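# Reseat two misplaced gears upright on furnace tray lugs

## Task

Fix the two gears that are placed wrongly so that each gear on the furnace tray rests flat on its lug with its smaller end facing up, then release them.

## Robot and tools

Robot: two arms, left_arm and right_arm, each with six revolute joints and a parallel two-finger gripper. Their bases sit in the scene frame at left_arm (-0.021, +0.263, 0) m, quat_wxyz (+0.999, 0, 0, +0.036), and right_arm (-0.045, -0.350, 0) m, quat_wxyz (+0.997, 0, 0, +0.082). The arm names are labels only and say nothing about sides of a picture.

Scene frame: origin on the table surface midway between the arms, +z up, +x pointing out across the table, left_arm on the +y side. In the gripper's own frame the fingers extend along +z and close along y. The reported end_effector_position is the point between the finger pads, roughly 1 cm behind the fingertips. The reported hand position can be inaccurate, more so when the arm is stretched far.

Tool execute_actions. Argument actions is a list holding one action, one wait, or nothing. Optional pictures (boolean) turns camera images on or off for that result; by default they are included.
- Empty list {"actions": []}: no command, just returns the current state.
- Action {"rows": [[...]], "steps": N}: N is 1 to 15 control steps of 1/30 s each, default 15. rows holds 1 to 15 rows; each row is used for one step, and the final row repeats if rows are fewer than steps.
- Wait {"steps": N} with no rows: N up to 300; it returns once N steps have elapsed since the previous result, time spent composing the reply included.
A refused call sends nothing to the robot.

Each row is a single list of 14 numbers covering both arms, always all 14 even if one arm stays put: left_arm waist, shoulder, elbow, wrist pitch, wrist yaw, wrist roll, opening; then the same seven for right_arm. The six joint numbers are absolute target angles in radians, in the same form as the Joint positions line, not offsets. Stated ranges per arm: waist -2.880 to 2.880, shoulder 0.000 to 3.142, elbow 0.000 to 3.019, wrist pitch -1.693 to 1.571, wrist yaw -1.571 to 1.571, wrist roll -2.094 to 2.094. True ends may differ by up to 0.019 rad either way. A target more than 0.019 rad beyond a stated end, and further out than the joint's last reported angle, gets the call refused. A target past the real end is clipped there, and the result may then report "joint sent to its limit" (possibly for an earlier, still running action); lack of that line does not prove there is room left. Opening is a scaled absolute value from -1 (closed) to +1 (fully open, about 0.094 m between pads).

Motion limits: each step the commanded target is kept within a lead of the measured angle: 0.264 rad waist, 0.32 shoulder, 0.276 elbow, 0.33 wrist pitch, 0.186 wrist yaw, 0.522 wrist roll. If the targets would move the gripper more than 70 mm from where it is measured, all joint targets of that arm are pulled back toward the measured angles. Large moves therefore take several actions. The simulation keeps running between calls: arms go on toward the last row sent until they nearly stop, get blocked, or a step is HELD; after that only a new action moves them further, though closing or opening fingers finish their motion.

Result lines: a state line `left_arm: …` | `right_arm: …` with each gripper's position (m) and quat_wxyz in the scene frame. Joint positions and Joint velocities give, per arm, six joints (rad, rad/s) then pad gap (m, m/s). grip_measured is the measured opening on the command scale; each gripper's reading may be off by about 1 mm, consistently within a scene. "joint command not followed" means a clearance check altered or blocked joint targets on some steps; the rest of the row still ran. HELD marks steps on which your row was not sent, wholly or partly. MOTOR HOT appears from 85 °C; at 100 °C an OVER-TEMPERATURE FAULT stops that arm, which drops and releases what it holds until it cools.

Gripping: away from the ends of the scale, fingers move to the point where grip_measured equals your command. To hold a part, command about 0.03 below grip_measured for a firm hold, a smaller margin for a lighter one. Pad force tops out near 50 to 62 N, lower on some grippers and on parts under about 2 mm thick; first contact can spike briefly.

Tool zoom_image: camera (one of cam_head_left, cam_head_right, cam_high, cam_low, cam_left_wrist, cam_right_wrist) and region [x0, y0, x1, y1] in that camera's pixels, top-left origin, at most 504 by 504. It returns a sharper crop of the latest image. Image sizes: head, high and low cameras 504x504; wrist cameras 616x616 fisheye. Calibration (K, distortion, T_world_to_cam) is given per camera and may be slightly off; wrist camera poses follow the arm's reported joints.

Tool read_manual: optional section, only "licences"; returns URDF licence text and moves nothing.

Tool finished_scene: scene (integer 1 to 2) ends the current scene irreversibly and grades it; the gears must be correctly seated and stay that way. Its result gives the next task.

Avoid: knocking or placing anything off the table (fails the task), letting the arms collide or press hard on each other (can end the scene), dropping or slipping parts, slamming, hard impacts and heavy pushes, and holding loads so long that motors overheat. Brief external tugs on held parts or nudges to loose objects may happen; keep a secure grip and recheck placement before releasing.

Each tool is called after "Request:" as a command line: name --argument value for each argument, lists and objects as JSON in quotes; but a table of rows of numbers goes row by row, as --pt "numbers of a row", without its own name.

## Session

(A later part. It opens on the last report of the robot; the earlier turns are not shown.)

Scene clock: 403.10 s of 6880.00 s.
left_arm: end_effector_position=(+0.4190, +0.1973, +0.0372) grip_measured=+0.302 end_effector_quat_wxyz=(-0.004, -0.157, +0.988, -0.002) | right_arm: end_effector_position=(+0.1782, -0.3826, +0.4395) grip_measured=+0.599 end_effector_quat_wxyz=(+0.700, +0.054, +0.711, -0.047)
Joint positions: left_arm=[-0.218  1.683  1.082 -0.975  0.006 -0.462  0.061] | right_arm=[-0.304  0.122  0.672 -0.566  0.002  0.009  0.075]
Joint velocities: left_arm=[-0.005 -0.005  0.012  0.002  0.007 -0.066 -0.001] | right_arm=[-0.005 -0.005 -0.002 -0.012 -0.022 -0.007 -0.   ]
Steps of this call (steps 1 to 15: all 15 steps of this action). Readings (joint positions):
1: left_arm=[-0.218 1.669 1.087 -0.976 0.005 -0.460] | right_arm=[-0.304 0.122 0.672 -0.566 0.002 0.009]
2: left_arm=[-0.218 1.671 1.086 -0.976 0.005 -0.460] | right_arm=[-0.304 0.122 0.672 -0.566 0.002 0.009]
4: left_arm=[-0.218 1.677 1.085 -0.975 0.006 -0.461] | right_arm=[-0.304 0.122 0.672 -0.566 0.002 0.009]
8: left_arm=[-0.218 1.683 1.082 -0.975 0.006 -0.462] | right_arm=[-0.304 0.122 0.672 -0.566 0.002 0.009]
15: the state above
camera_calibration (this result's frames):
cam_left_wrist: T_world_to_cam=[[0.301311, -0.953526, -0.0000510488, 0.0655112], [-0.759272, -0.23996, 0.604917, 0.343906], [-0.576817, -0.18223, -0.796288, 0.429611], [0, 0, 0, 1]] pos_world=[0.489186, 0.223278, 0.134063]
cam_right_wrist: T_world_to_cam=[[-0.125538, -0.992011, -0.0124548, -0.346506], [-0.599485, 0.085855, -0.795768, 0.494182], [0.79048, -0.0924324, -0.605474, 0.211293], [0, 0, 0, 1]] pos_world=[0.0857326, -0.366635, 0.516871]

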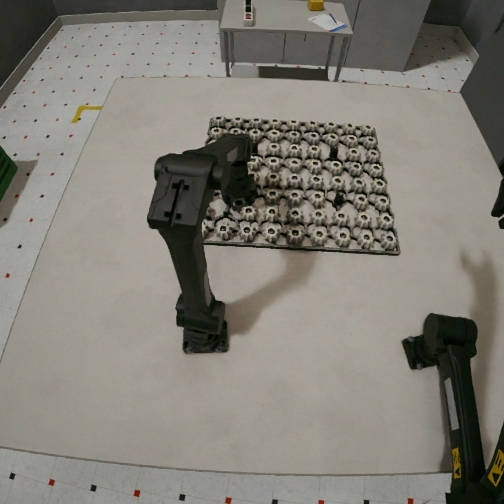

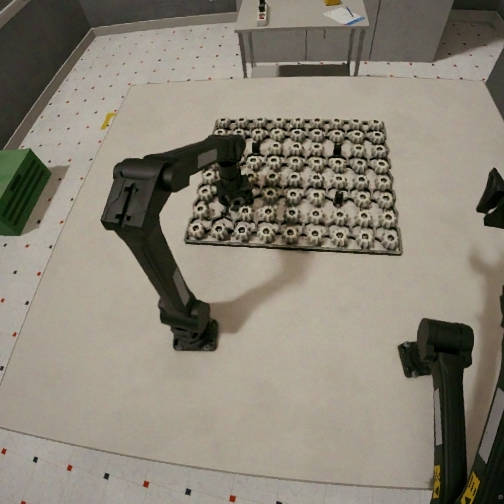

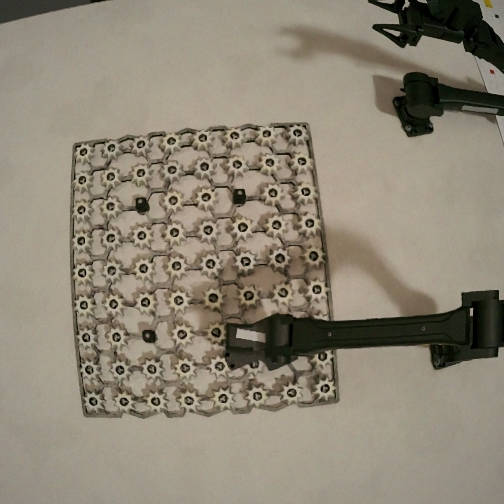

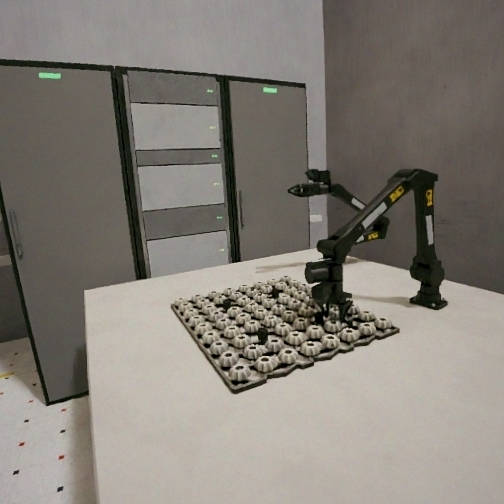

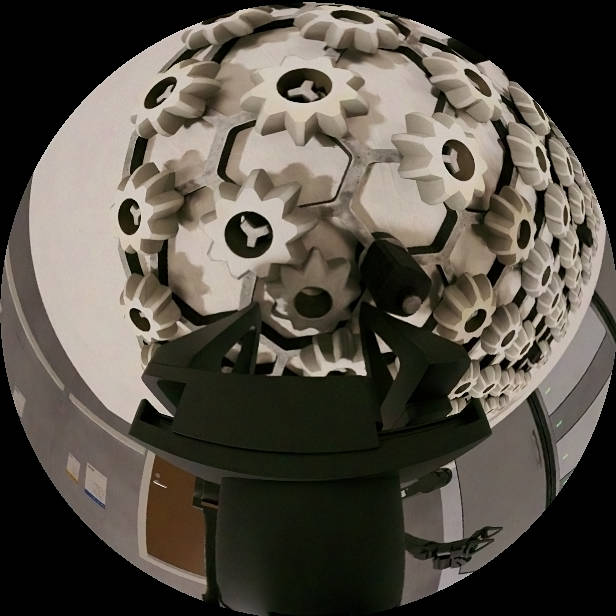

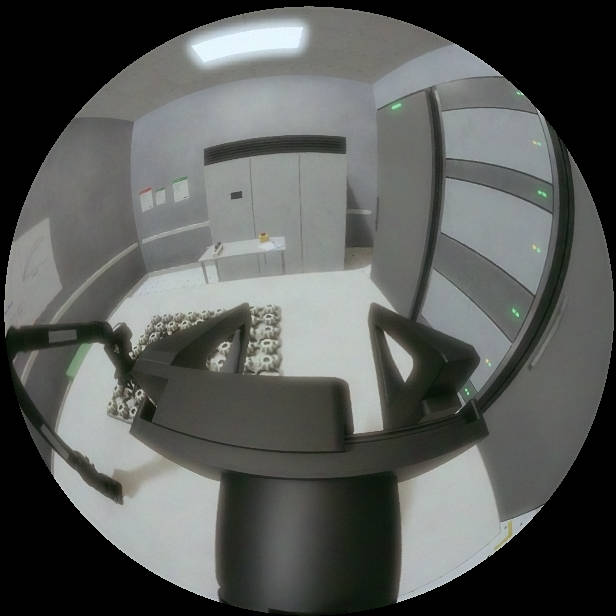

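Request:
execute_actions --actions '[{"rows":[[-0.218,1.6,1.085,-1.04,0,-0.5,0.3,-0.3,0.12,0.69,-0.576,0,0,0.6]],"steps":12}]' --pictures false

Request:
execute_actions --actions '[{"rows":[[-0.182,1.625,1.085,-1.03,0,-0.92,-0.45,-0.3,0.12,0.69,-0.576,0,0,0.6]],"steps":15}]' --pictures false

Request:
execute_actions --actions '[{"rows":[[-0.182,1.66,1.06,-0.965,0,-0.92,-0.45,-0.3,0.12,0.69,-0.576,0,0,0.6]],"steps":15}]'

Scene clock: 426.73 s of 6880.00 s.
left_arm: end_effector_position=(+0.4115, +0.1990, +0.0726) grip_measured=+0.302 end_effector_quat_wxyz=(+0.010, -0.168, +0.986, -0.005) | right_arm: end_effector_position=(+0.1782, -0.3826, +0.4395) grip_measured=+0.599 end_effector_quat_wxyz=(+0.700, +0.054, +0.711, -0.047)
Joint positions: left_arm=[-0.218  1.598  1.081 -1.031  0.002 -0.484  0.061] | right_arm=[-0.304  0.122  0.672 -0.566  0.002  0.009  0.075]
Joint velocities: left_arm=[-0.005  0.015 -0.022  0.002 -0.037  0.081 -0.001] | right_arm=[ 0.005  0.005 -0.017 -0.017  0.066  0.051  0.001]
Steps of this call (steps 1 to 15: the robot went on to your last target; steps 16 to 90: nothing new was sent; then 20.23 s passed at rest; steps 91 to 102: all 12 steps of this action). Readings (joint positions):
91: left_arm=[-0.218 1.679 1.081 -0.987 0.005 -0.464] | right_arm=[-0.304 0.122 0.672 -0.566 0.002 0.009]
92: left_arm=[-0.218 1.673 1.081 -1.003 0.003 -0.468] | right_arm=[-0.304 0.122 0.672 -0.566 0.002 0.009]
94: left_arm=[-0.218 1.650 1.081 -1.024 0.003 -0.475] | right_arm=[-0.304 0.122 0.672 -0.566 0.002 0.009]
98: left_arm=[-0.218 1.607 1.081 -1.031 0.002 -0.481] | right_arm=[-0.304 0.122 0.672 -0.566 0.002 0.009]
102: the state above

Scene clock: 427.23 s of 6880.00 s.
left_arm: end_effector_position=(+0.4132, +0.2142, +0.0702) grip_measured=-0.447 end_effector_quat_wxyz=(+0.007, -0.380, +0.925, -0.005) | right_arm: end_effector_position=(+0.1782, -0.3826, +0.4395) grip_measured=+0.599 end_effector_quat_wxyz=(+0.700, +0.054, +0.711, -0.047)
Joint positions: left_arm=[-0.184  1.604  1.081 -1.031  0.002 -0.89   0.026] | right_arm=[-0.304  0.122  0.672 -0.566  0.002  0.009  0.075]
Joint velocities: left_arm=[-0.005  0.005  0.002 -0.012 -0.066 -0.081  0.001] | right_arm=[-0.005  0.005 -0.002  0.002 -0.007 -0.007 -0.001]
Steps of this call (steps 1 to 15: all 15 steps of this action). Readings (joint positions):
1: left_arm=[-0.217 1.599 1.081 -1.031 0.002 -0.546] | right_arm=[-0.304 0.122 0.672 -0.566 0.002 0.009]
2: left_arm=[-0.214 1.600 1.081 -1.031 0.002 -0.619] | right_arm=[-0.304 0.122 0.672 -0.566 0.002 0.009]
4: left_arm=[-0.203 1.601 1.081 -1.031 0.002 -0.722] | right_arm=[-0.304 0.122 0.672 -0.566 0.002 0.009]
8: left_arm=[-0.185 1.604 1.081 -1.031 0.002 -0.831] | right_arm=[-0.304 0.122 0.672 -0.566 0.002 0.009]
15: the state above

Scene clock: 427.73 s of 6880.00 s.
left_arm: end_effector_position=(+0.4169, +0.2138, +0.0466) grip_measured=-0.447 end_effector_quat_wxyz=(+0.005, -0.387, +0.922, -0.004) | right_arm: end_effector_position=(+0.1782, -0.3826, +0.4395) grip_measured=+0.599 end_effector_quat_wxyz=(+0.700, +0.054, +0.711, -0.047)
Joint positions: left_arm=[-0.184  1.649  1.066 -0.975  0.002 -0.905  0.026] | right_arm=[-0.304  0.122  0.672 -0.566  0.002  0.009  0.075]
Joint velocities: left_arm=[-0.005 -0.015 -0.002 -0.012 -0.051 -0.066 -0.   ] | right_arm=[-0.015 -0.015 -0.007 -0.017 -0.037  0.007 -0.001]
Steps of this call (steps 1 to 15: all 15 steps of this action). Readings (joint positions):
1: left_arm=[-0.184 1.606 1.079 -1.022 0.002 -0.893] | right_arm=[-0.304 0.122 0.672 -0.566 0.002 0.009]
2: left_arm=[-0.184 1.609 1.078 -1.005 0.002 -0.896] | right_arm=[-0.304 0.122 0.672 -0.566 0.002 0.009]
4: left_arm=[-0.184 1.623 1.076 -0.984 0.002 -0.899] | right_arm=[-0.304 0.122 0.672 -0.566 0.002 0.009]
8: left_arm=[-0.184 1.645 1.070 -0.976 0.002 -0.903] | right_arm=[-0.304 0.122 0.672 -0.566 0.002 0.009]
15: the state above
camera_calibration (this result's frames):
cam_left_wrist: T_world_to_cam=[[0.706108, -0.708056, 0.00828906, -0.139736], [-0.573514, -0.564992, 0.593182, 0.33321], [-0.415323, -0.423604, -0.805026, 0.423566], [0, 0, 0, 1]] pos_world=[0.465686, 0.268744, 0.144486]
cam_right_wrist: T_world_to_cam=[[-0.125538, -0.992011, -0.0124548, -0.346506], [-0.599485, 0.085855, -0.795768, 0.494182], [0.79048, -0.0924324, -0.605474, 0.211293], [0, 0, 0, 1]] pos_world=[0.0857326, -0.366635, 0.516871]

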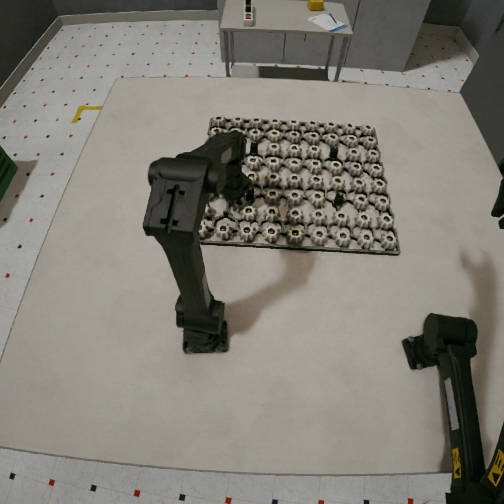

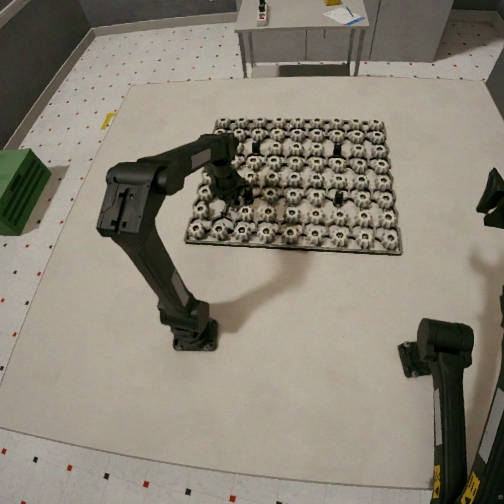

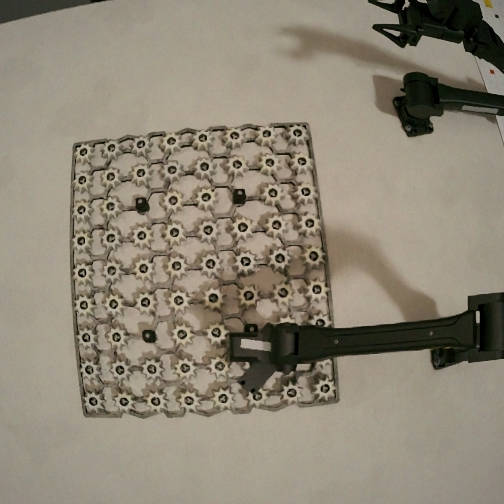

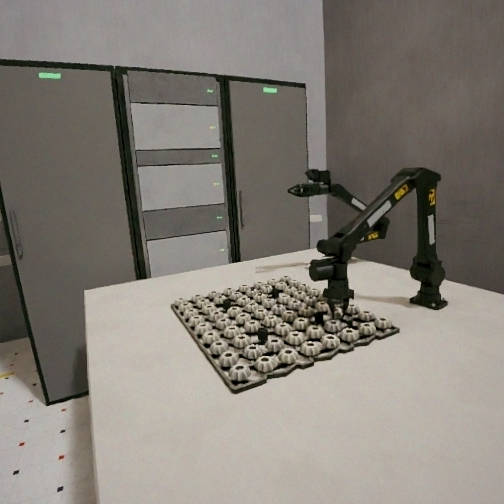

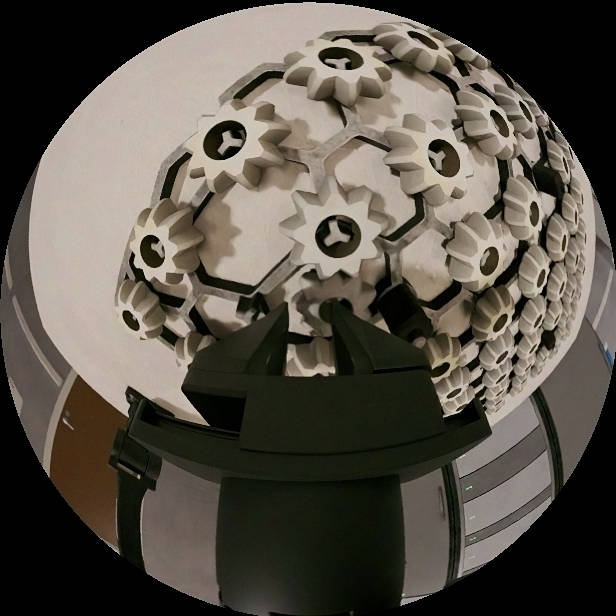

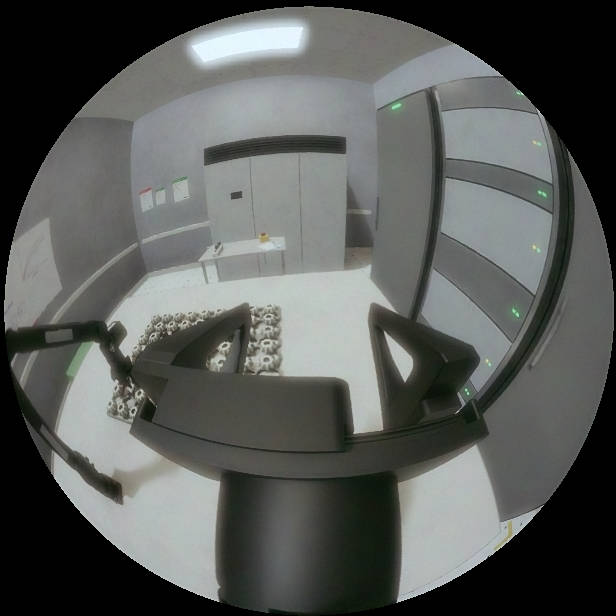

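Looks aligned. Descend slightly inward.

Request:
execute_actions --actions '[{"rows":[[-0.19,1.685,1.03,-0.915,0,-0.92,-0.45,-0.3,0.12,0.69,-0.576,0,0,0.6]],"steps":15}]' --pictures false

Request:
execute_actions --actions '[{"rows":[[-0.19,1.685,1.03,-0.915,0,-0.92,-0.9,-0.3,0.12,0.69,-0.576,0,0,0.6]],"steps":15}]'

Scene clock: 435.93 s of 6880.00 s.
left_arm: end_effector_position=(+0.4206, +0.2134, +0.0387) grip_measured=-0.448 end_effector_quat_wxyz=(+0.017, -0.387, +0.922, -0.011) | right_arm: end_effector_position=(+0.1782, -0.3826, +0.4395) grip_measured=+0.599 end_effector_quat_wxyz=(+0.700, +0.054, +0.711, -0.047)
Joint positions: left_arm=[-0.184  1.654  1.047 -0.923  0.002 -0.906  0.026] | right_arm=[-0.304  0.122  0.672 -0.566  0.002  0.009  0.075]
Joint velocities: left_arm=[-0.015 -0.005 -0.012 -0.012 -0.007  0.037  0.   ] | right_arm=[-0.005  0.005 -0.012  0.017  0.037  0.022 -0.001]
Steps of this call (steps 1 to 15: the robot went on to your last target; steps 16 to 90: nothing new was sent; then 4.70 s passed at rest; steps 91 to 105: all 15 steps of this action). Readings (joint positions):
91: left_arm=[-0.184 1.649 1.062 -0.965 0.002 -0.905] | right_arm=[-0.304 0.122 0.672 -0.566 0.002 0.009]
92: left_arm=[-0.184 1.649 1.057 -0.949 0.002 -0.905] | right_arm=[-0.304 0.122 0.672 -0.566 0.002 0.009]
94: left_arm=[-0.184 1.654 1.047 -0.933 0.002 -0.906] | right_arm=[-0.304 0.122 0.672 -0.566 0.002 0.009]
98: left_arm=[-0.184 1.654 1.047 -0.925 0.002 -0.906] | right_arm=[-0.304 0.122 0.672 -0.566 0.002 0.009]
105: the state above

Scene clock: 436.43 s of 6880.00 s.
left_arm: end_effector_position=(+0.4217, +0.2129, +0.0388) grip_measured=-0.897 end_effector_quat_wxyz=(+0.019, -0.387, +0.922, -0.012) | right_arm: end_effector_position=(+0.1782, -0.3826, +0.4395) grip_measured=+0.599 end_effector_quat_wxyz=(+0.700, +0.054, +0.711, -0.047)
Joint positions: left_arm=[-0.184  1.654  1.047 -0.919  0.002 -0.906  0.005] | right_arm=[-0.304  0.122  0.672 -0.566  0.002  0.009  0.075]
Joint velocities: left_arm=[-0.005  0.005 -0.002  0.002  0.022 -0.037 -0.   ] | right_arm=[ 0.005 -0.015 -0.002  0.007  0.007  0.007 -0.001]
Steps of this call (steps 1 to 15: all 15 steps of this action). Readings (joint positions):
1: left_arm=[-0.184 1.654 1.047 -0.923 0.002 -0.906] | right_arm=[-0.304 0.122 0.672 -0.566 0.002 0.009]
2: left_arm=[-0.184 1.654 1.047 -0.921 0.002 -0.906] | right_arm=[-0.304 0.122 0.672 -0.566 0.002 0.009]
4: left_arm=[-0.184 1.654 1.047 -0.919 0.002 -0.906] | right_arm=[-0.304 0.122 0.672 -0.566 0.002 0.009]
8: left_arm=[-0.184 1.654 1.047 -0.919 0.002 -0.906] | right_arm=[-0.304 0.122 0.672 -0.566 0.002 0.009]
15: the state above
camera_calibration (this result's frames):
cam_left_wrist: T_world_to_cam=[[0.705703, -0.707711, 0.0336009, -0.144584], [-0.592144, -0.563095, 0.576445, 0.348198], [-0.389036, -0.426696, -0.816445, 0.408949], [0, 0, 0, 1]] pos_world=[0.467313, 0.268242, 0.138025]
cam_right_wrist: T_world_to_cam=[[-0.125538, -0.992011, -0.0124548, -0.346506], [-0.599485, 0.085855, -0.795768, 0.494182], [0.79048, -0.0924324, -0.605474, 0.211293], [0, 0, 0, 1]] pos_world=[0.0857326, -0.366635, 0.516871]

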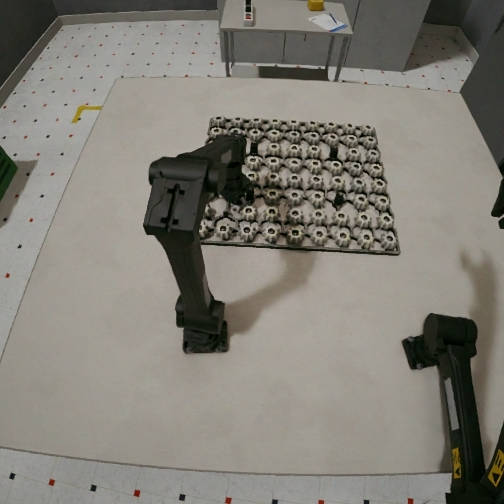

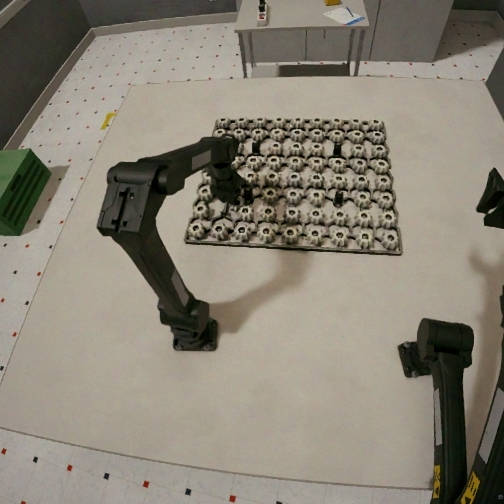

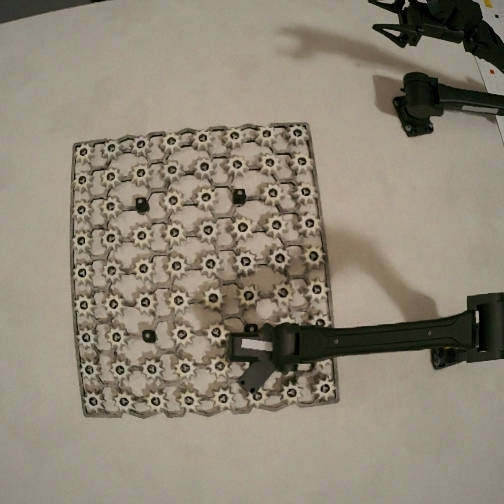

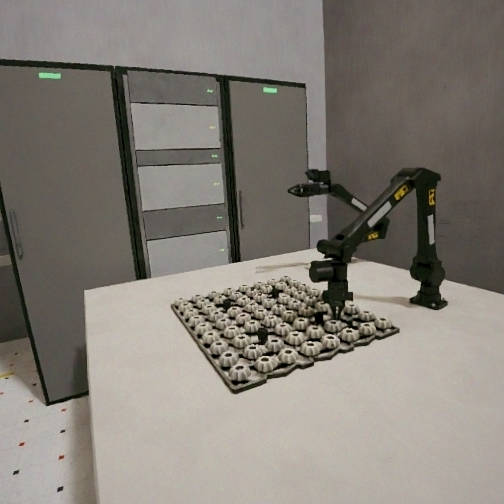

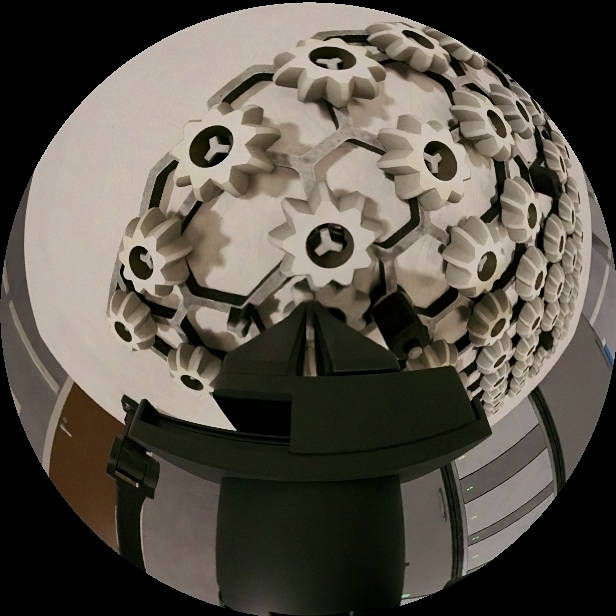

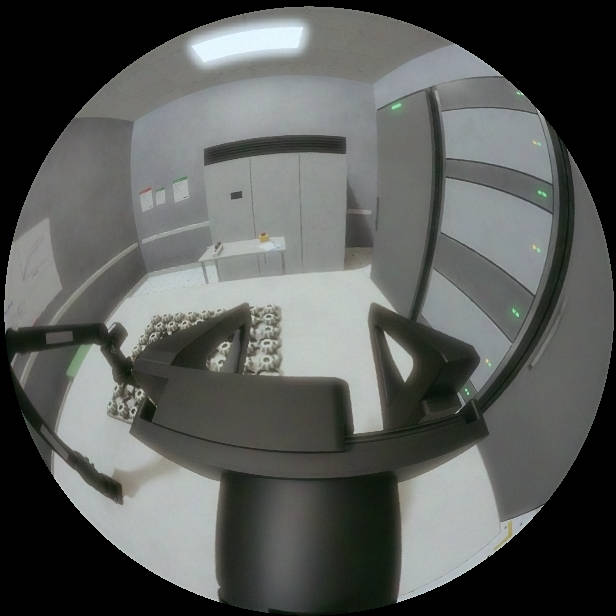

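Request:
execute_actions --actions '[{"rows":[[-0.195,1.615,1.047,-0.965,0,-0.92,-0.45,-0.3,0.12,0.69,-0.576,0,0,0.6]],"steps":15}]' --pictures false

Request:
execute_actions --actions '[{"rows":[[-0.195,1.69,1.047,-0.95,0,-0.92,-0.45,-0.3,0.12,0.69,-0.576,0,0,0.6]],"steps":15}]'

Scene clock: 449.43 s of 6880.00 s.
left_arm: end_effector_position=(+0.4144, +0.2133, +0.0486) grip_measured=-0.452 end_effector_quat_wxyz=(+0.014, -0.387, +0.922, -0.008) | right_arm: end_effector_position=(+0.1782, -0.3826, +0.4395) grip_measured=+0.599 end_effector_quat_wxyz=(+0.700, +0.054, +0.711, -0.047)
Joint positions: left_arm=[-0.185  1.63   1.047 -0.956  0.001 -0.906  0.026] | right_arm=[-0.304  0.122  0.672 -0.566  0.002  0.009  0.075]
Joint velocities: left_arm=[-0.015  0.005  0.002 -0.007 -0.022 -0.051  0.001] | right_arm=[-0.005 -0.015  0.002  0.012 -0.051 -0.051 -0.001]
Steps of this call (steps 1 to 15: the robot went on to your last target; steps 16 to 90: nothing new was sent; then 9.50 s passed at rest; steps 91 to 105: all 15 steps of this action). Readings (joint positions):
91: left_arm=[-0.185 1.652 1.047 -0.925 0.001 -0.906] | right_arm=[-0.304 0.122 0.672 -0.566 0.002 0.009]
92: left_arm=[-0.185 1.649 1.047 -0.936 0.001 -0.906] | right_arm=[-0.304 0.122 0.672 -0.566 0.002 0.009]
94: left_arm=[-0.185 1.643 1.047 -0.951 0.001 -0.906] | right_arm=[-0.304 0.122 0.672 -0.566 0.002 0.009]
98: left_arm=[-0.185 1.632 1.047 -0.956 0.001 -0.906] | right_arm=[-0.304 0.122 0.672 -0.566 0.002 0.009]
105: the state above

Scene clock: 449.93 s of 6880.00 s.
left_arm: end_effector_position=(+0.4109, +0.2124, +0.0308) grip_measured=-0.452 end_effector_quat_wxyz=(-0.004, -0.386, +0.923, +0.001) | right_arm: end_effector_position=(+0.1782, -0.3826, +0.4395) grip_measured=+0.599 end_effector_quat_wxyz=(+0.700, +0.054, +0.711, -0.047)
Joint positions: left_arm=[-0.188  1.672  1.046 -0.953  0.003 -0.906  0.026] | right_arm=[-0.304  0.122  0.672 -0.566  0.002  0.009  0.075]
Joint velocities: left_arm=[-0.005  0.005  0.012  0.002  0.007 -0.051 -0.001] | right_arm=[-0.005  0.015 -0.007  0.007  0.066  0.037  0.   ]
Steps of this call (steps 1 to 15: all 15 steps of this action). Readings (joint positions):
1: left_arm=[-0.185 1.632 1.047 -0.956 0.001 -0.906] | right_arm=[-0.304 0.122 0.672 -0.566 0.002 0.009]
2: left_arm=[-0.185 1.636 1.047 -0.956 0.001 -0.906] | right_arm=[-0.304 0.122 0.672 -0.566 0.002 0.009]
4: left_arm=[-0.185 1.651 1.047 -0.956 0.001 -0.906] | right_arm=[-0.304 0.122 0.672 -0.566 0.002 0.009]
8: left_arm=[-0.187 1.671 1.046 -0.954 0.003 -0.906] | right_arm=[-0.304 0.122 0.672 -0.566 0.002 0.009]
15: the state above
camera_calibration (this result's frames):
cam_left_wrist: T_world_to_cam=[[0.704224, -0.709942, -0.00713208, -0.134734], [-0.562432, -0.563977, 0.604649, 0.333207], [-0.433288, -0.421797, -0.79646, 0.414481], [0, 0, 0, 1]] pos_world=[0.461878, 0.267094, 0.127683]
cam_right_wrist: T_world_to_cam=[[-0.125538, -0.992011, -0.0124548, -0.346506], [-0.599485, 0.085855, -0.795768, 0.494182], [0.79048, -0.0924324, -0.605474, 0.211293], [0, 0, 0, 1]] pos_world=[0.0857326, -0.366635, 0.516871]

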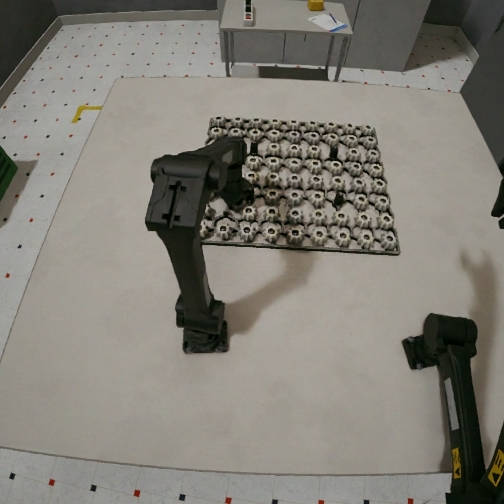

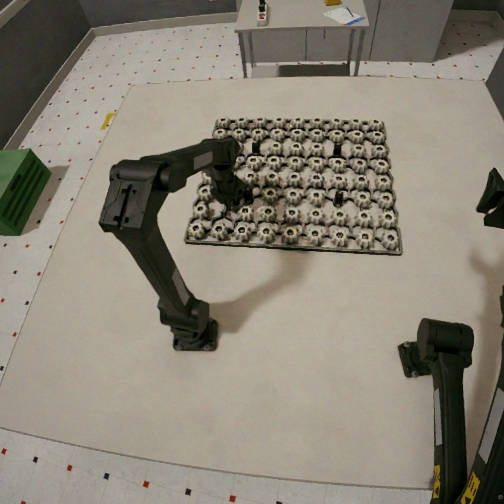

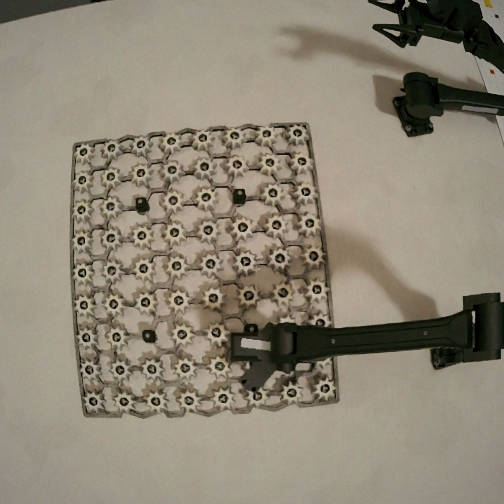

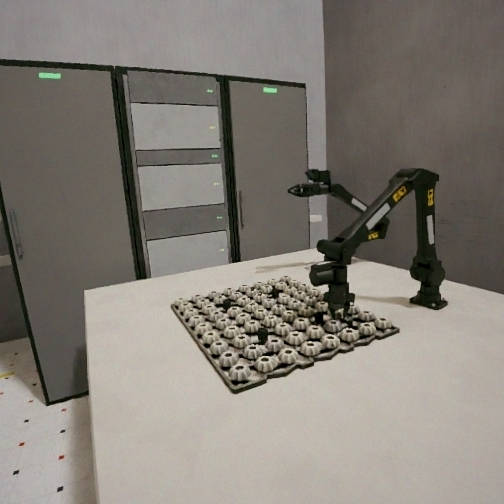

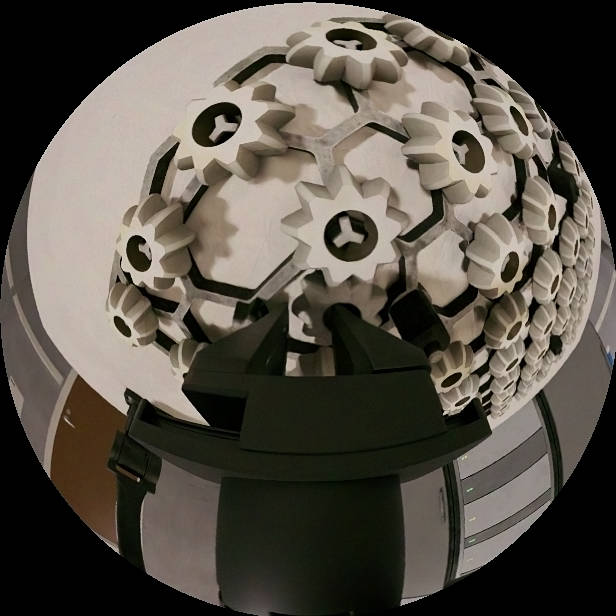

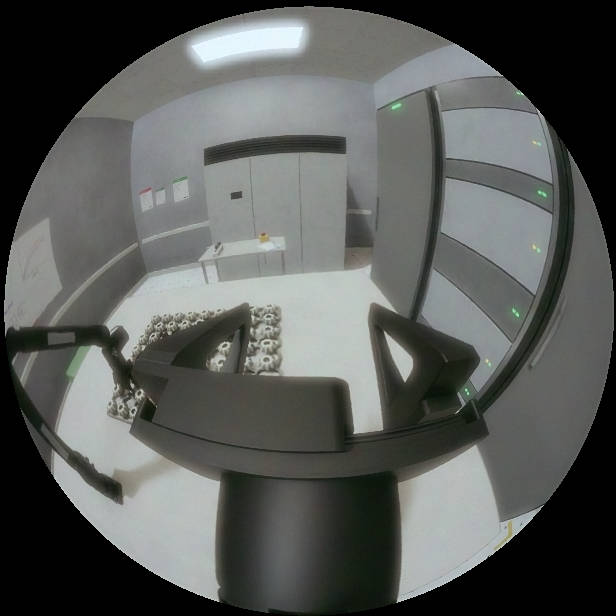

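In the bore. Close and lift.

Request:
execute_actions --actions '[{"rows":[[-0.188,1.675,1.047,-0.95,0,-0.92,-0.9,-0.3,0.12,0.69,-0.576,0,0,0.6]],"steps":15}]' --pictures false

Request:
execute_actions --actions '[{"rows":[[-0.188,1.57,1.09,-1.06,0,-0.92,-0.9,-0.3,0.12,0.69,-0.576,0,0,0.6]],"steps":15}]'

Scene clock: 460.30 s of 6880.00 s.
left_arm: end_effector_position=(+0.4132, +0.2138, +0.0396) grip_measured=-0.898 end_effector_quat_wxyz=(+0.005, -0.386, +0.922, -0.001) | right_arm: end_effector_position=(+0.1782, -0.3826, +0.4395) grip_measured=+0.599 end_effector_quat_wxyz=(+0.700, +0.054, +0.711, -0.047)
Joint positions: left_arm=[-0.186  1.653  1.049 -0.957 -0.003 -0.907  0.005] | right_arm=[-0.304  0.122  0.672 -0.566  0.002  0.009  0.075]
Joint velocities: left_arm=[-0.005 -0.015 -0.002 -0.002  0.022  0.022 -0.   ] | right_arm=[-0.015 -0.015 -0.022 -0.002 -0.022  0.007  0.001]
Steps of this call (steps 1 to 15: the robot went on to your last target; steps 16 to 90: nothing new was sent; then 6.87 s passed at rest; steps 91 to 105: all 15 steps of this action). Readings (joint positions):
91: left_arm=[-0.188 1.672 1.046 -0.953 0.003 -0.906] | right_arm=[-0.304 0.122 0.672 -0.566 0.002 0.009]
92: left_arm=[-0.187 1.661 1.050 -0.965 -0.006 -0.907] | right_arm=[-0.304 0.122 0.672 -0.566 0.002 0.009]
94: left_arm=[-0.186 1.647 1.049 -0.962 -0.003 -0.907] | right_arm=[-0.304 0.122 0.672 -0.566 0.002 0.009]
98: left_arm=[-0.186 1.653 1.049 -0.958 -0.003 -0.907] | right_arm=[-0.304 0.122 0.672 -0.566 0.002 0.009]
105: the state above

Scene clock: 460.80 s of 6880.00 s.
left_arm: end_effector_position=(+0.3967, +0.2156, +0.0743) grip_measured=-0.898 end_effector_quat_wxyz=(+0.001, -0.386, +0.922, +0.001) | right_arm: end_effector_position=(+0.1782, -0.3826, +0.4395) grip_measured=+0.599 end_effector_quat_wxyz=(+0.700, +0.054, +0.711, -0.047)
Joint positions: left_arm=[-0.186  1.568  1.05  -1.052 -0.002 -0.907  0.005] | right_arm=[-0.304  0.122  0.672 -0.566  0.002  0.009  0.075]
Joint velocities: left_arm=[-0.015 -0.015  0.007  0.002 -0.037  0.022 -0.   ] | right_arm=[-0.015  0.005 -0.002 -0.002 -0.051  0.022 -0.001]
Steps of this call (steps 1 to 15: all 15 steps of this action). Readings (joint positions):
1: left_arm=[-0.186 1.650 1.050 -0.972 -0.002 -0.907] | right_arm=[-0.304 0.122 0.672 -0.566 0.002 0.009]
2: left_arm=[-0.186 1.643 1.050 -1.000 -0.002 -0.907] | right_arm=[-0.304 0.122 0.672 -0.566 0.002 0.009]
4: left_arm=[-0.186 1.621 1.050 -1.037 -0.002 -0.907] | right_arm=[-0.304 0.122 0.672 -0.566 0.002 0.009]
8: left_arm=[-0.186 1.576 1.050 -1.050 -0.002 -0.907] | right_arm=[-0.304 0.122 0.672 -0.566 0.002 0.009]
15: the state above
camera_calibration (this result's frames):
cam_left_wrist: T_world_to_cam=[[0.705613, -0.708589, -0.00361538, -0.123241], [-0.566967, -0.567631, 0.596945, 0.303875], [-0.425041, -0.419162, -0.802274, 0.440921], [0, 0, 0, 1]] pos_world=[0.446657, 0.269979, 0.171897]
cam_right_wrist: T_world_to_cam=[[-0.125538, -0.992011, -0.0124548, -0.346506], [-0.599485, 0.085855, -0.795768, 0.494182], [0.79048, -0.0924324, -0.605474, 0.211293], [0, 0, 0, 1]] pos_world=[0.0857326, -0.366635, 0.516871]

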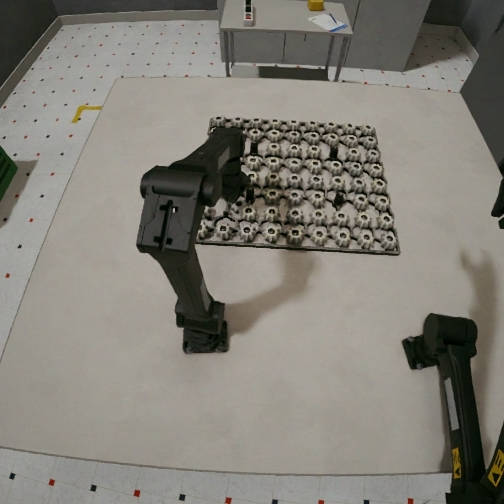

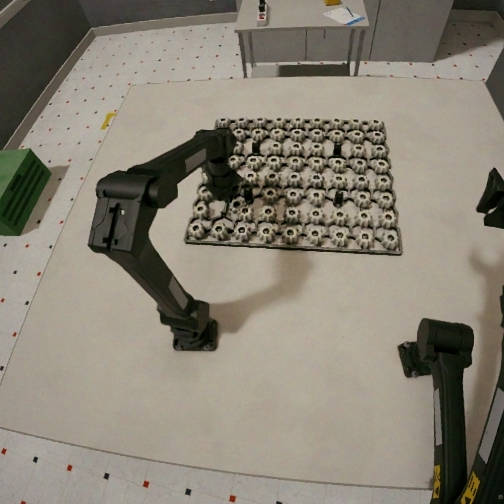

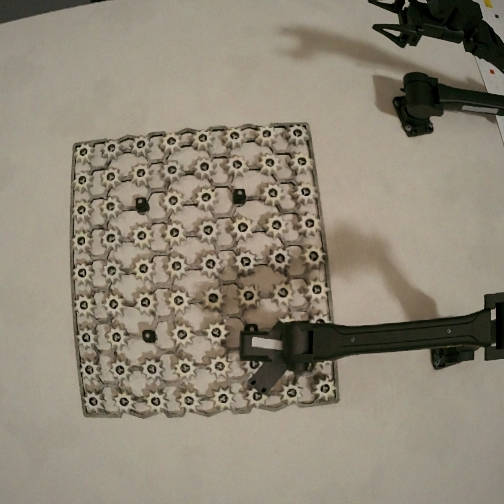

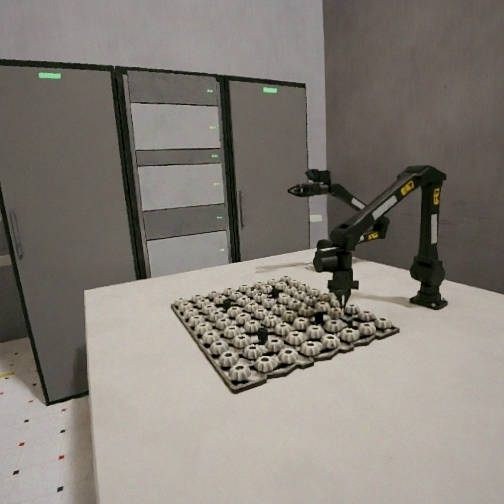

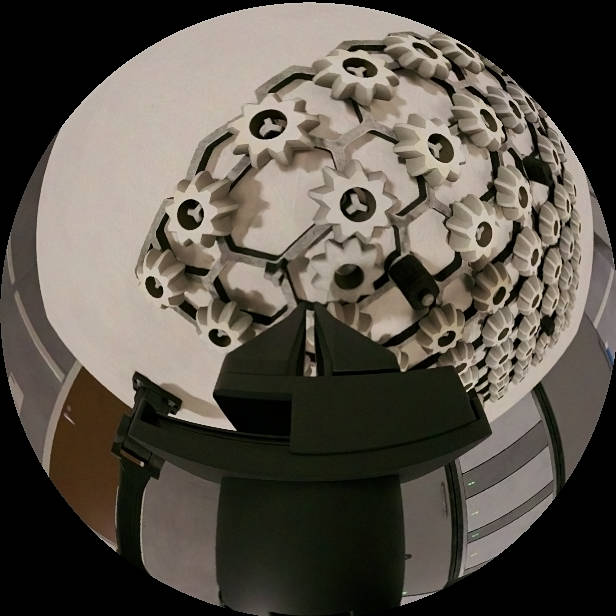

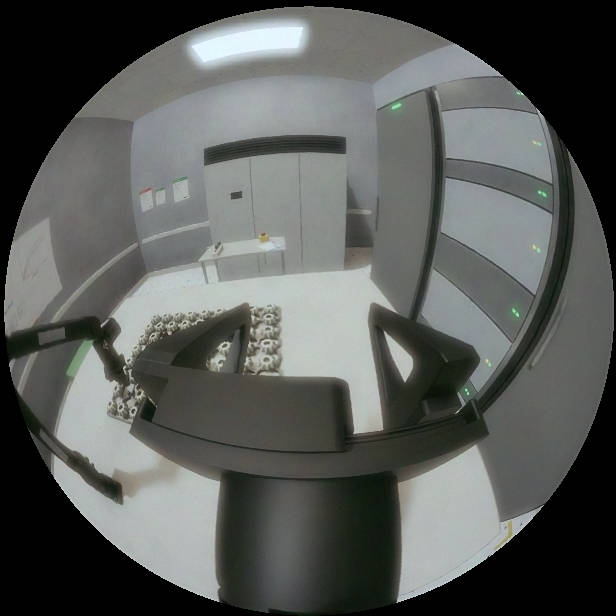

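Request:
execute_actions --actions '[{"rows":[[-0.19,1.64,1.047,-0.945,0,-0.92,-0.45,-0.3,0.12,0.69,-0.576,0,0,0.6]],"steps":15}]' --pictures false

Request:
execute_actions --actions '[{"rows":[[-0.195,1.69,1.047,-0.95,0,-0.92,-0.45,-0.3,0.12,0.69,-0.576,0,0,0.6]],"steps":15}]' --pictures false

Request:
execute_actions --actions '[{"rows":[[-0.195,1.69,1.047,-0.95,0,-0.92,-0.5,-0.3,0.12,0.69,-0.576,0,0,0.6]],"steps":8}]' --pictures false

Request:
execute_actions --actions '[{"rows":[[-0.195,1.69,1.047,-0.95,0,-0.92,-0.54,-0.3,0.12,0.69,-0.576,0,0,0.6]],"steps":8}]' --pictures false

Request:
execute_actions --actions '[{"rows":[[-0.195,1.69,1.047,-0.95,0,-0.92,-0.58,-0.3,0.12,0.69,-0.576,0,0,0.6]],"steps":8}]' --pictures false

Scene clock: 482.10 s of 6880.00 s.
left_arm: end_effector_position=(+0.4154, +0.2134, +0.0474) grip_measured=-0.452 end_effector_quat_wxyz=(+0.014, -0.386, +0.922, -0.006) | right_arm: end_effector_position=(+0.1782, -0.3826, +0.4395) grip_measured=+0.599 end_effector_quat_wxyz=(+0.700, +0.054, +0.711, -0.047)
Joint positions: left_arm=[-0.186  1.634  1.049 -0.955 -0.002 -0.907  0.026] | right_arm=[-0.304  0.122  0.672 -0.566  0.002  0.009  0.075]
Joint velocities: left_arm=[-0.015 -0.005 -0.002 -0.007 -0.007 -0.007  0.   ] | right_arm=[-0.005  0.005 -0.022  0.007  0.007 -0.066 -0.001]
Steps of this call (steps 1 to 15: the robot went on to your last target; steps 16 to 90: nothing new was sent; then 17.80 s passed at rest; steps 91 to 105: all 15 steps of this action). Readings (joint positions):
91: left_arm=[-0.186 1.571 1.049 -1.037 -0.002 -0.907] | right_arm=[-0.304 0.122 0.672 -0.566 0.002 0.009]
92: left_arm=[-0.186 1.577 1.049 -1.009 -0.002 -0.907] | right_arm=[-0.304 0.122 0.672 -0.566 0.002 0.009]
94: left_arm=[-0.186 1.596 1.049 -0.969 -0.002 -0.907] | right_arm=[-0.304 0.122 0.672 -0.566 0.002 0.009]
98: left_arm=[-0.186 1.630 1.049 -0.957 -0.002 -0.907] | right_arm=[-0.304 0.122 0.672 -0.566 0.002 0.009]
105: the state above

Scene clock: 482.60 s of 6880.00 s.
left_arm: end_effector_position=(+0.4145, +0.2135, +0.0388) grip_measured=-0.452 end_effector_quat_wxyz=(+0.006, -0.387, +0.922, -0.002) | right_arm: end_effector_position=(+0.1782, -0.3826, +0.4395) grip_measured=+0.599 end_effector_quat_wxyz=(+0.700, +0.054, +0.711, -0.047)
Joint positions: left_arm=[-0.186  1.656  1.05  -0.953 -0.002 -0.908  0.026] | right_arm=[-0.304  0.122  0.672 -0.566  0.002  0.009  0.075]
Joint velocities: left_arm=[ 0.015 -0.005 -0.007  0.002  0.066 -0.022 -0.001] | right_arm=[ 0.005 -0.005  0.002 -0.017  0.007  0.037  0.   ]
Steps of this call (steps 1 to 15: all 15 steps of this action). Readings (joint positions):
1: left_arm=[-0.186 1.636 1.049 -0.955 -0.002 -0.907] | right_arm=[-0.304 0.122 0.672 -0.566 0.002 0.009]
2: left_arm=[-0.186 1.639 1.049 -0.955 -0.002 -0.907] | right_arm=[-0.304 0.122 0.672 -0.566 0.002 0.009]
4: left_arm=[-0.186 1.652 1.049 -0.955 -0.002 -0.907] | right_arm=[-0.304 0.122 0.672 -0.566 0.002 0.009]
8: left_arm=[-0.186 1.656 1.050 -0.953 -0.002 -0.907] | right_arm=[-0.304 0.122 0.672 -0.566 0.002 0.009]
15: the state above

Scene clock: 482.87 s of 6880.00 s.
left_arm: end_effector_position=(+0.4147, +0.2132, +0.0388) grip_measured=-0.497 end_effector_quat_wxyz=(+0.006, -0.387, +0.922, -0.003) | right_arm: end_effector_position=(+0.1782, -0.3826, +0.4395) grip_measured=+0.599 end_effector_quat_wxyz=(+0.700, +0.054, +0.711, -0.047)
Joint positions: left_arm=[-0.187  1.656  1.05  -0.952 -0.001 -0.908  0.024] | right_arm=[-0.304  0.122  0.672 -0.566  0.002  0.009  0.075]
Joint velocities: left_arm=[-0.005  0.005  0.002 -0.012  0.037  0.037 -0.002] | right_arm=[-0.005  0.005 -0.017 -0.002 -0.022 -0.051  0.001]
Steps of this call (steps 1 to 8: all 8 steps of this action). Readings (joint positions):
1: left_arm=[-0.186 1.656 1.050 -0.952 -0.001 -0.908] | right_arm=[-0.304 0.122 0.672 -0.566 0.002 0.009]
2: left_arm=[-0.187 1.656 1.050 -0.952 -0.001 -0.908] | right_arm=[-0.304 0.122 0.672 -0.566 0.002 0.009]
4: left_arm=[-0.187 1.656 1.050 -0.952 -0.001 -0.908] | right_arm=[-0.304 0.122 0.672 -0.566 0.002 0.009]
8: the state above

Scene clock: 483.13 s of 6880.00 s.
left_arm: end_effector_position=(+0.4147, +0.2129, +0.0388) grip_measured=-0.537 end_effector_quat_wxyz=(+0.006, -0.386, +0.922, -0.003) | right_arm: end_effector_position=(+0.1782, -0.3826, +0.4395) grip_measured=+0.599 end_effector_quat_wxyz=(+0.700, +0.054, +0.711, -0.047)
Joint positions: left_arm=[-0.187  1.656  1.05  -0.952 -0.    -0.908  0.022] | right_arm=[-0.304  0.122  0.672 -0.566  0.002  0.009  0.075]
Joint velocities: left_arm=[-0.005 -0.015  0.007  0.012 -0.022 -0.081 -0.   ] | right_arm=[-0.005 -0.015  0.017 -0.007 -0.051 -0.051 -0.002]
Steps of this call (steps 1 to 8: all 8 steps of this action). Readings (joint positions):
1: left_arm=[-0.187 1.656 1.050 -0.952 -0.000 -0.908] | right_arm=[-0.304 0.122 0.672 -0.566 0.002 0.009]
2: left_arm=[-0.187 1.656 1.050 -0.952 -0.000 -0.908] | right_arm=[-0.304 0.122 0.672 -0.566 0.002 0.009]
4: left_arm=[-0.187 1.656 1.050 -0.952 -0.000 -0.908] | right_arm=[-0.304 0.122 0.672 -0.566 0.002 0.009]
8: the state above

Scene clock: 483.40 s of 6880.00 s.
left_arm: end_effector_position=(+0.4147, +0.2129, +0.0388) grip_measured=-0.577 end_effector_quat_wxyz=(+0.006, -0.386, +0.922, -0.003) | right_arm: end_effector_position=(+0.1782, -0.3826, +0.4395) grip_measured=+0.599 end_effector_quat_wxyz=(+0.700, +0.054, +0.711, -0.047)
Joint positions: left_arm=[-0.187  1.656  1.05  -0.952 -0.    -0.908  0.02 ] | right_arm=[-0.304  0.122  0.672 -0.566  0.002  0.009  0.075]
Joint velocities: left_arm=[-0.005  0.005 -0.002  0.012 -0.022 -0.037 -0.001] | right_arm=[-0.005 -0.024  0.022  0.002 -0.081 -0.007  0.001]
Steps of this call (steps 1 to 8: all 8 steps of this action). Readings (joint positions):
1: left_arm=[-0.187 1.656 1.050 -0.952 -0.000 -0.908] | right_arm=[-0.304 0.122 0.672 -0.566 0.002 0.009]
2: left_arm=[-0.187 1.656 1.050 -0.952 -0.000 -0.908] | right_arm=[-0.304 0.122 0.672 -0.566 0.002 0.009]
4: left_arm=[-0.187 1.656 1.050 -0.952 -0.000 -0.908] | right_arm=[-0.304 0.122 0.672 -0.566 0.002 0.009]
8: the state above


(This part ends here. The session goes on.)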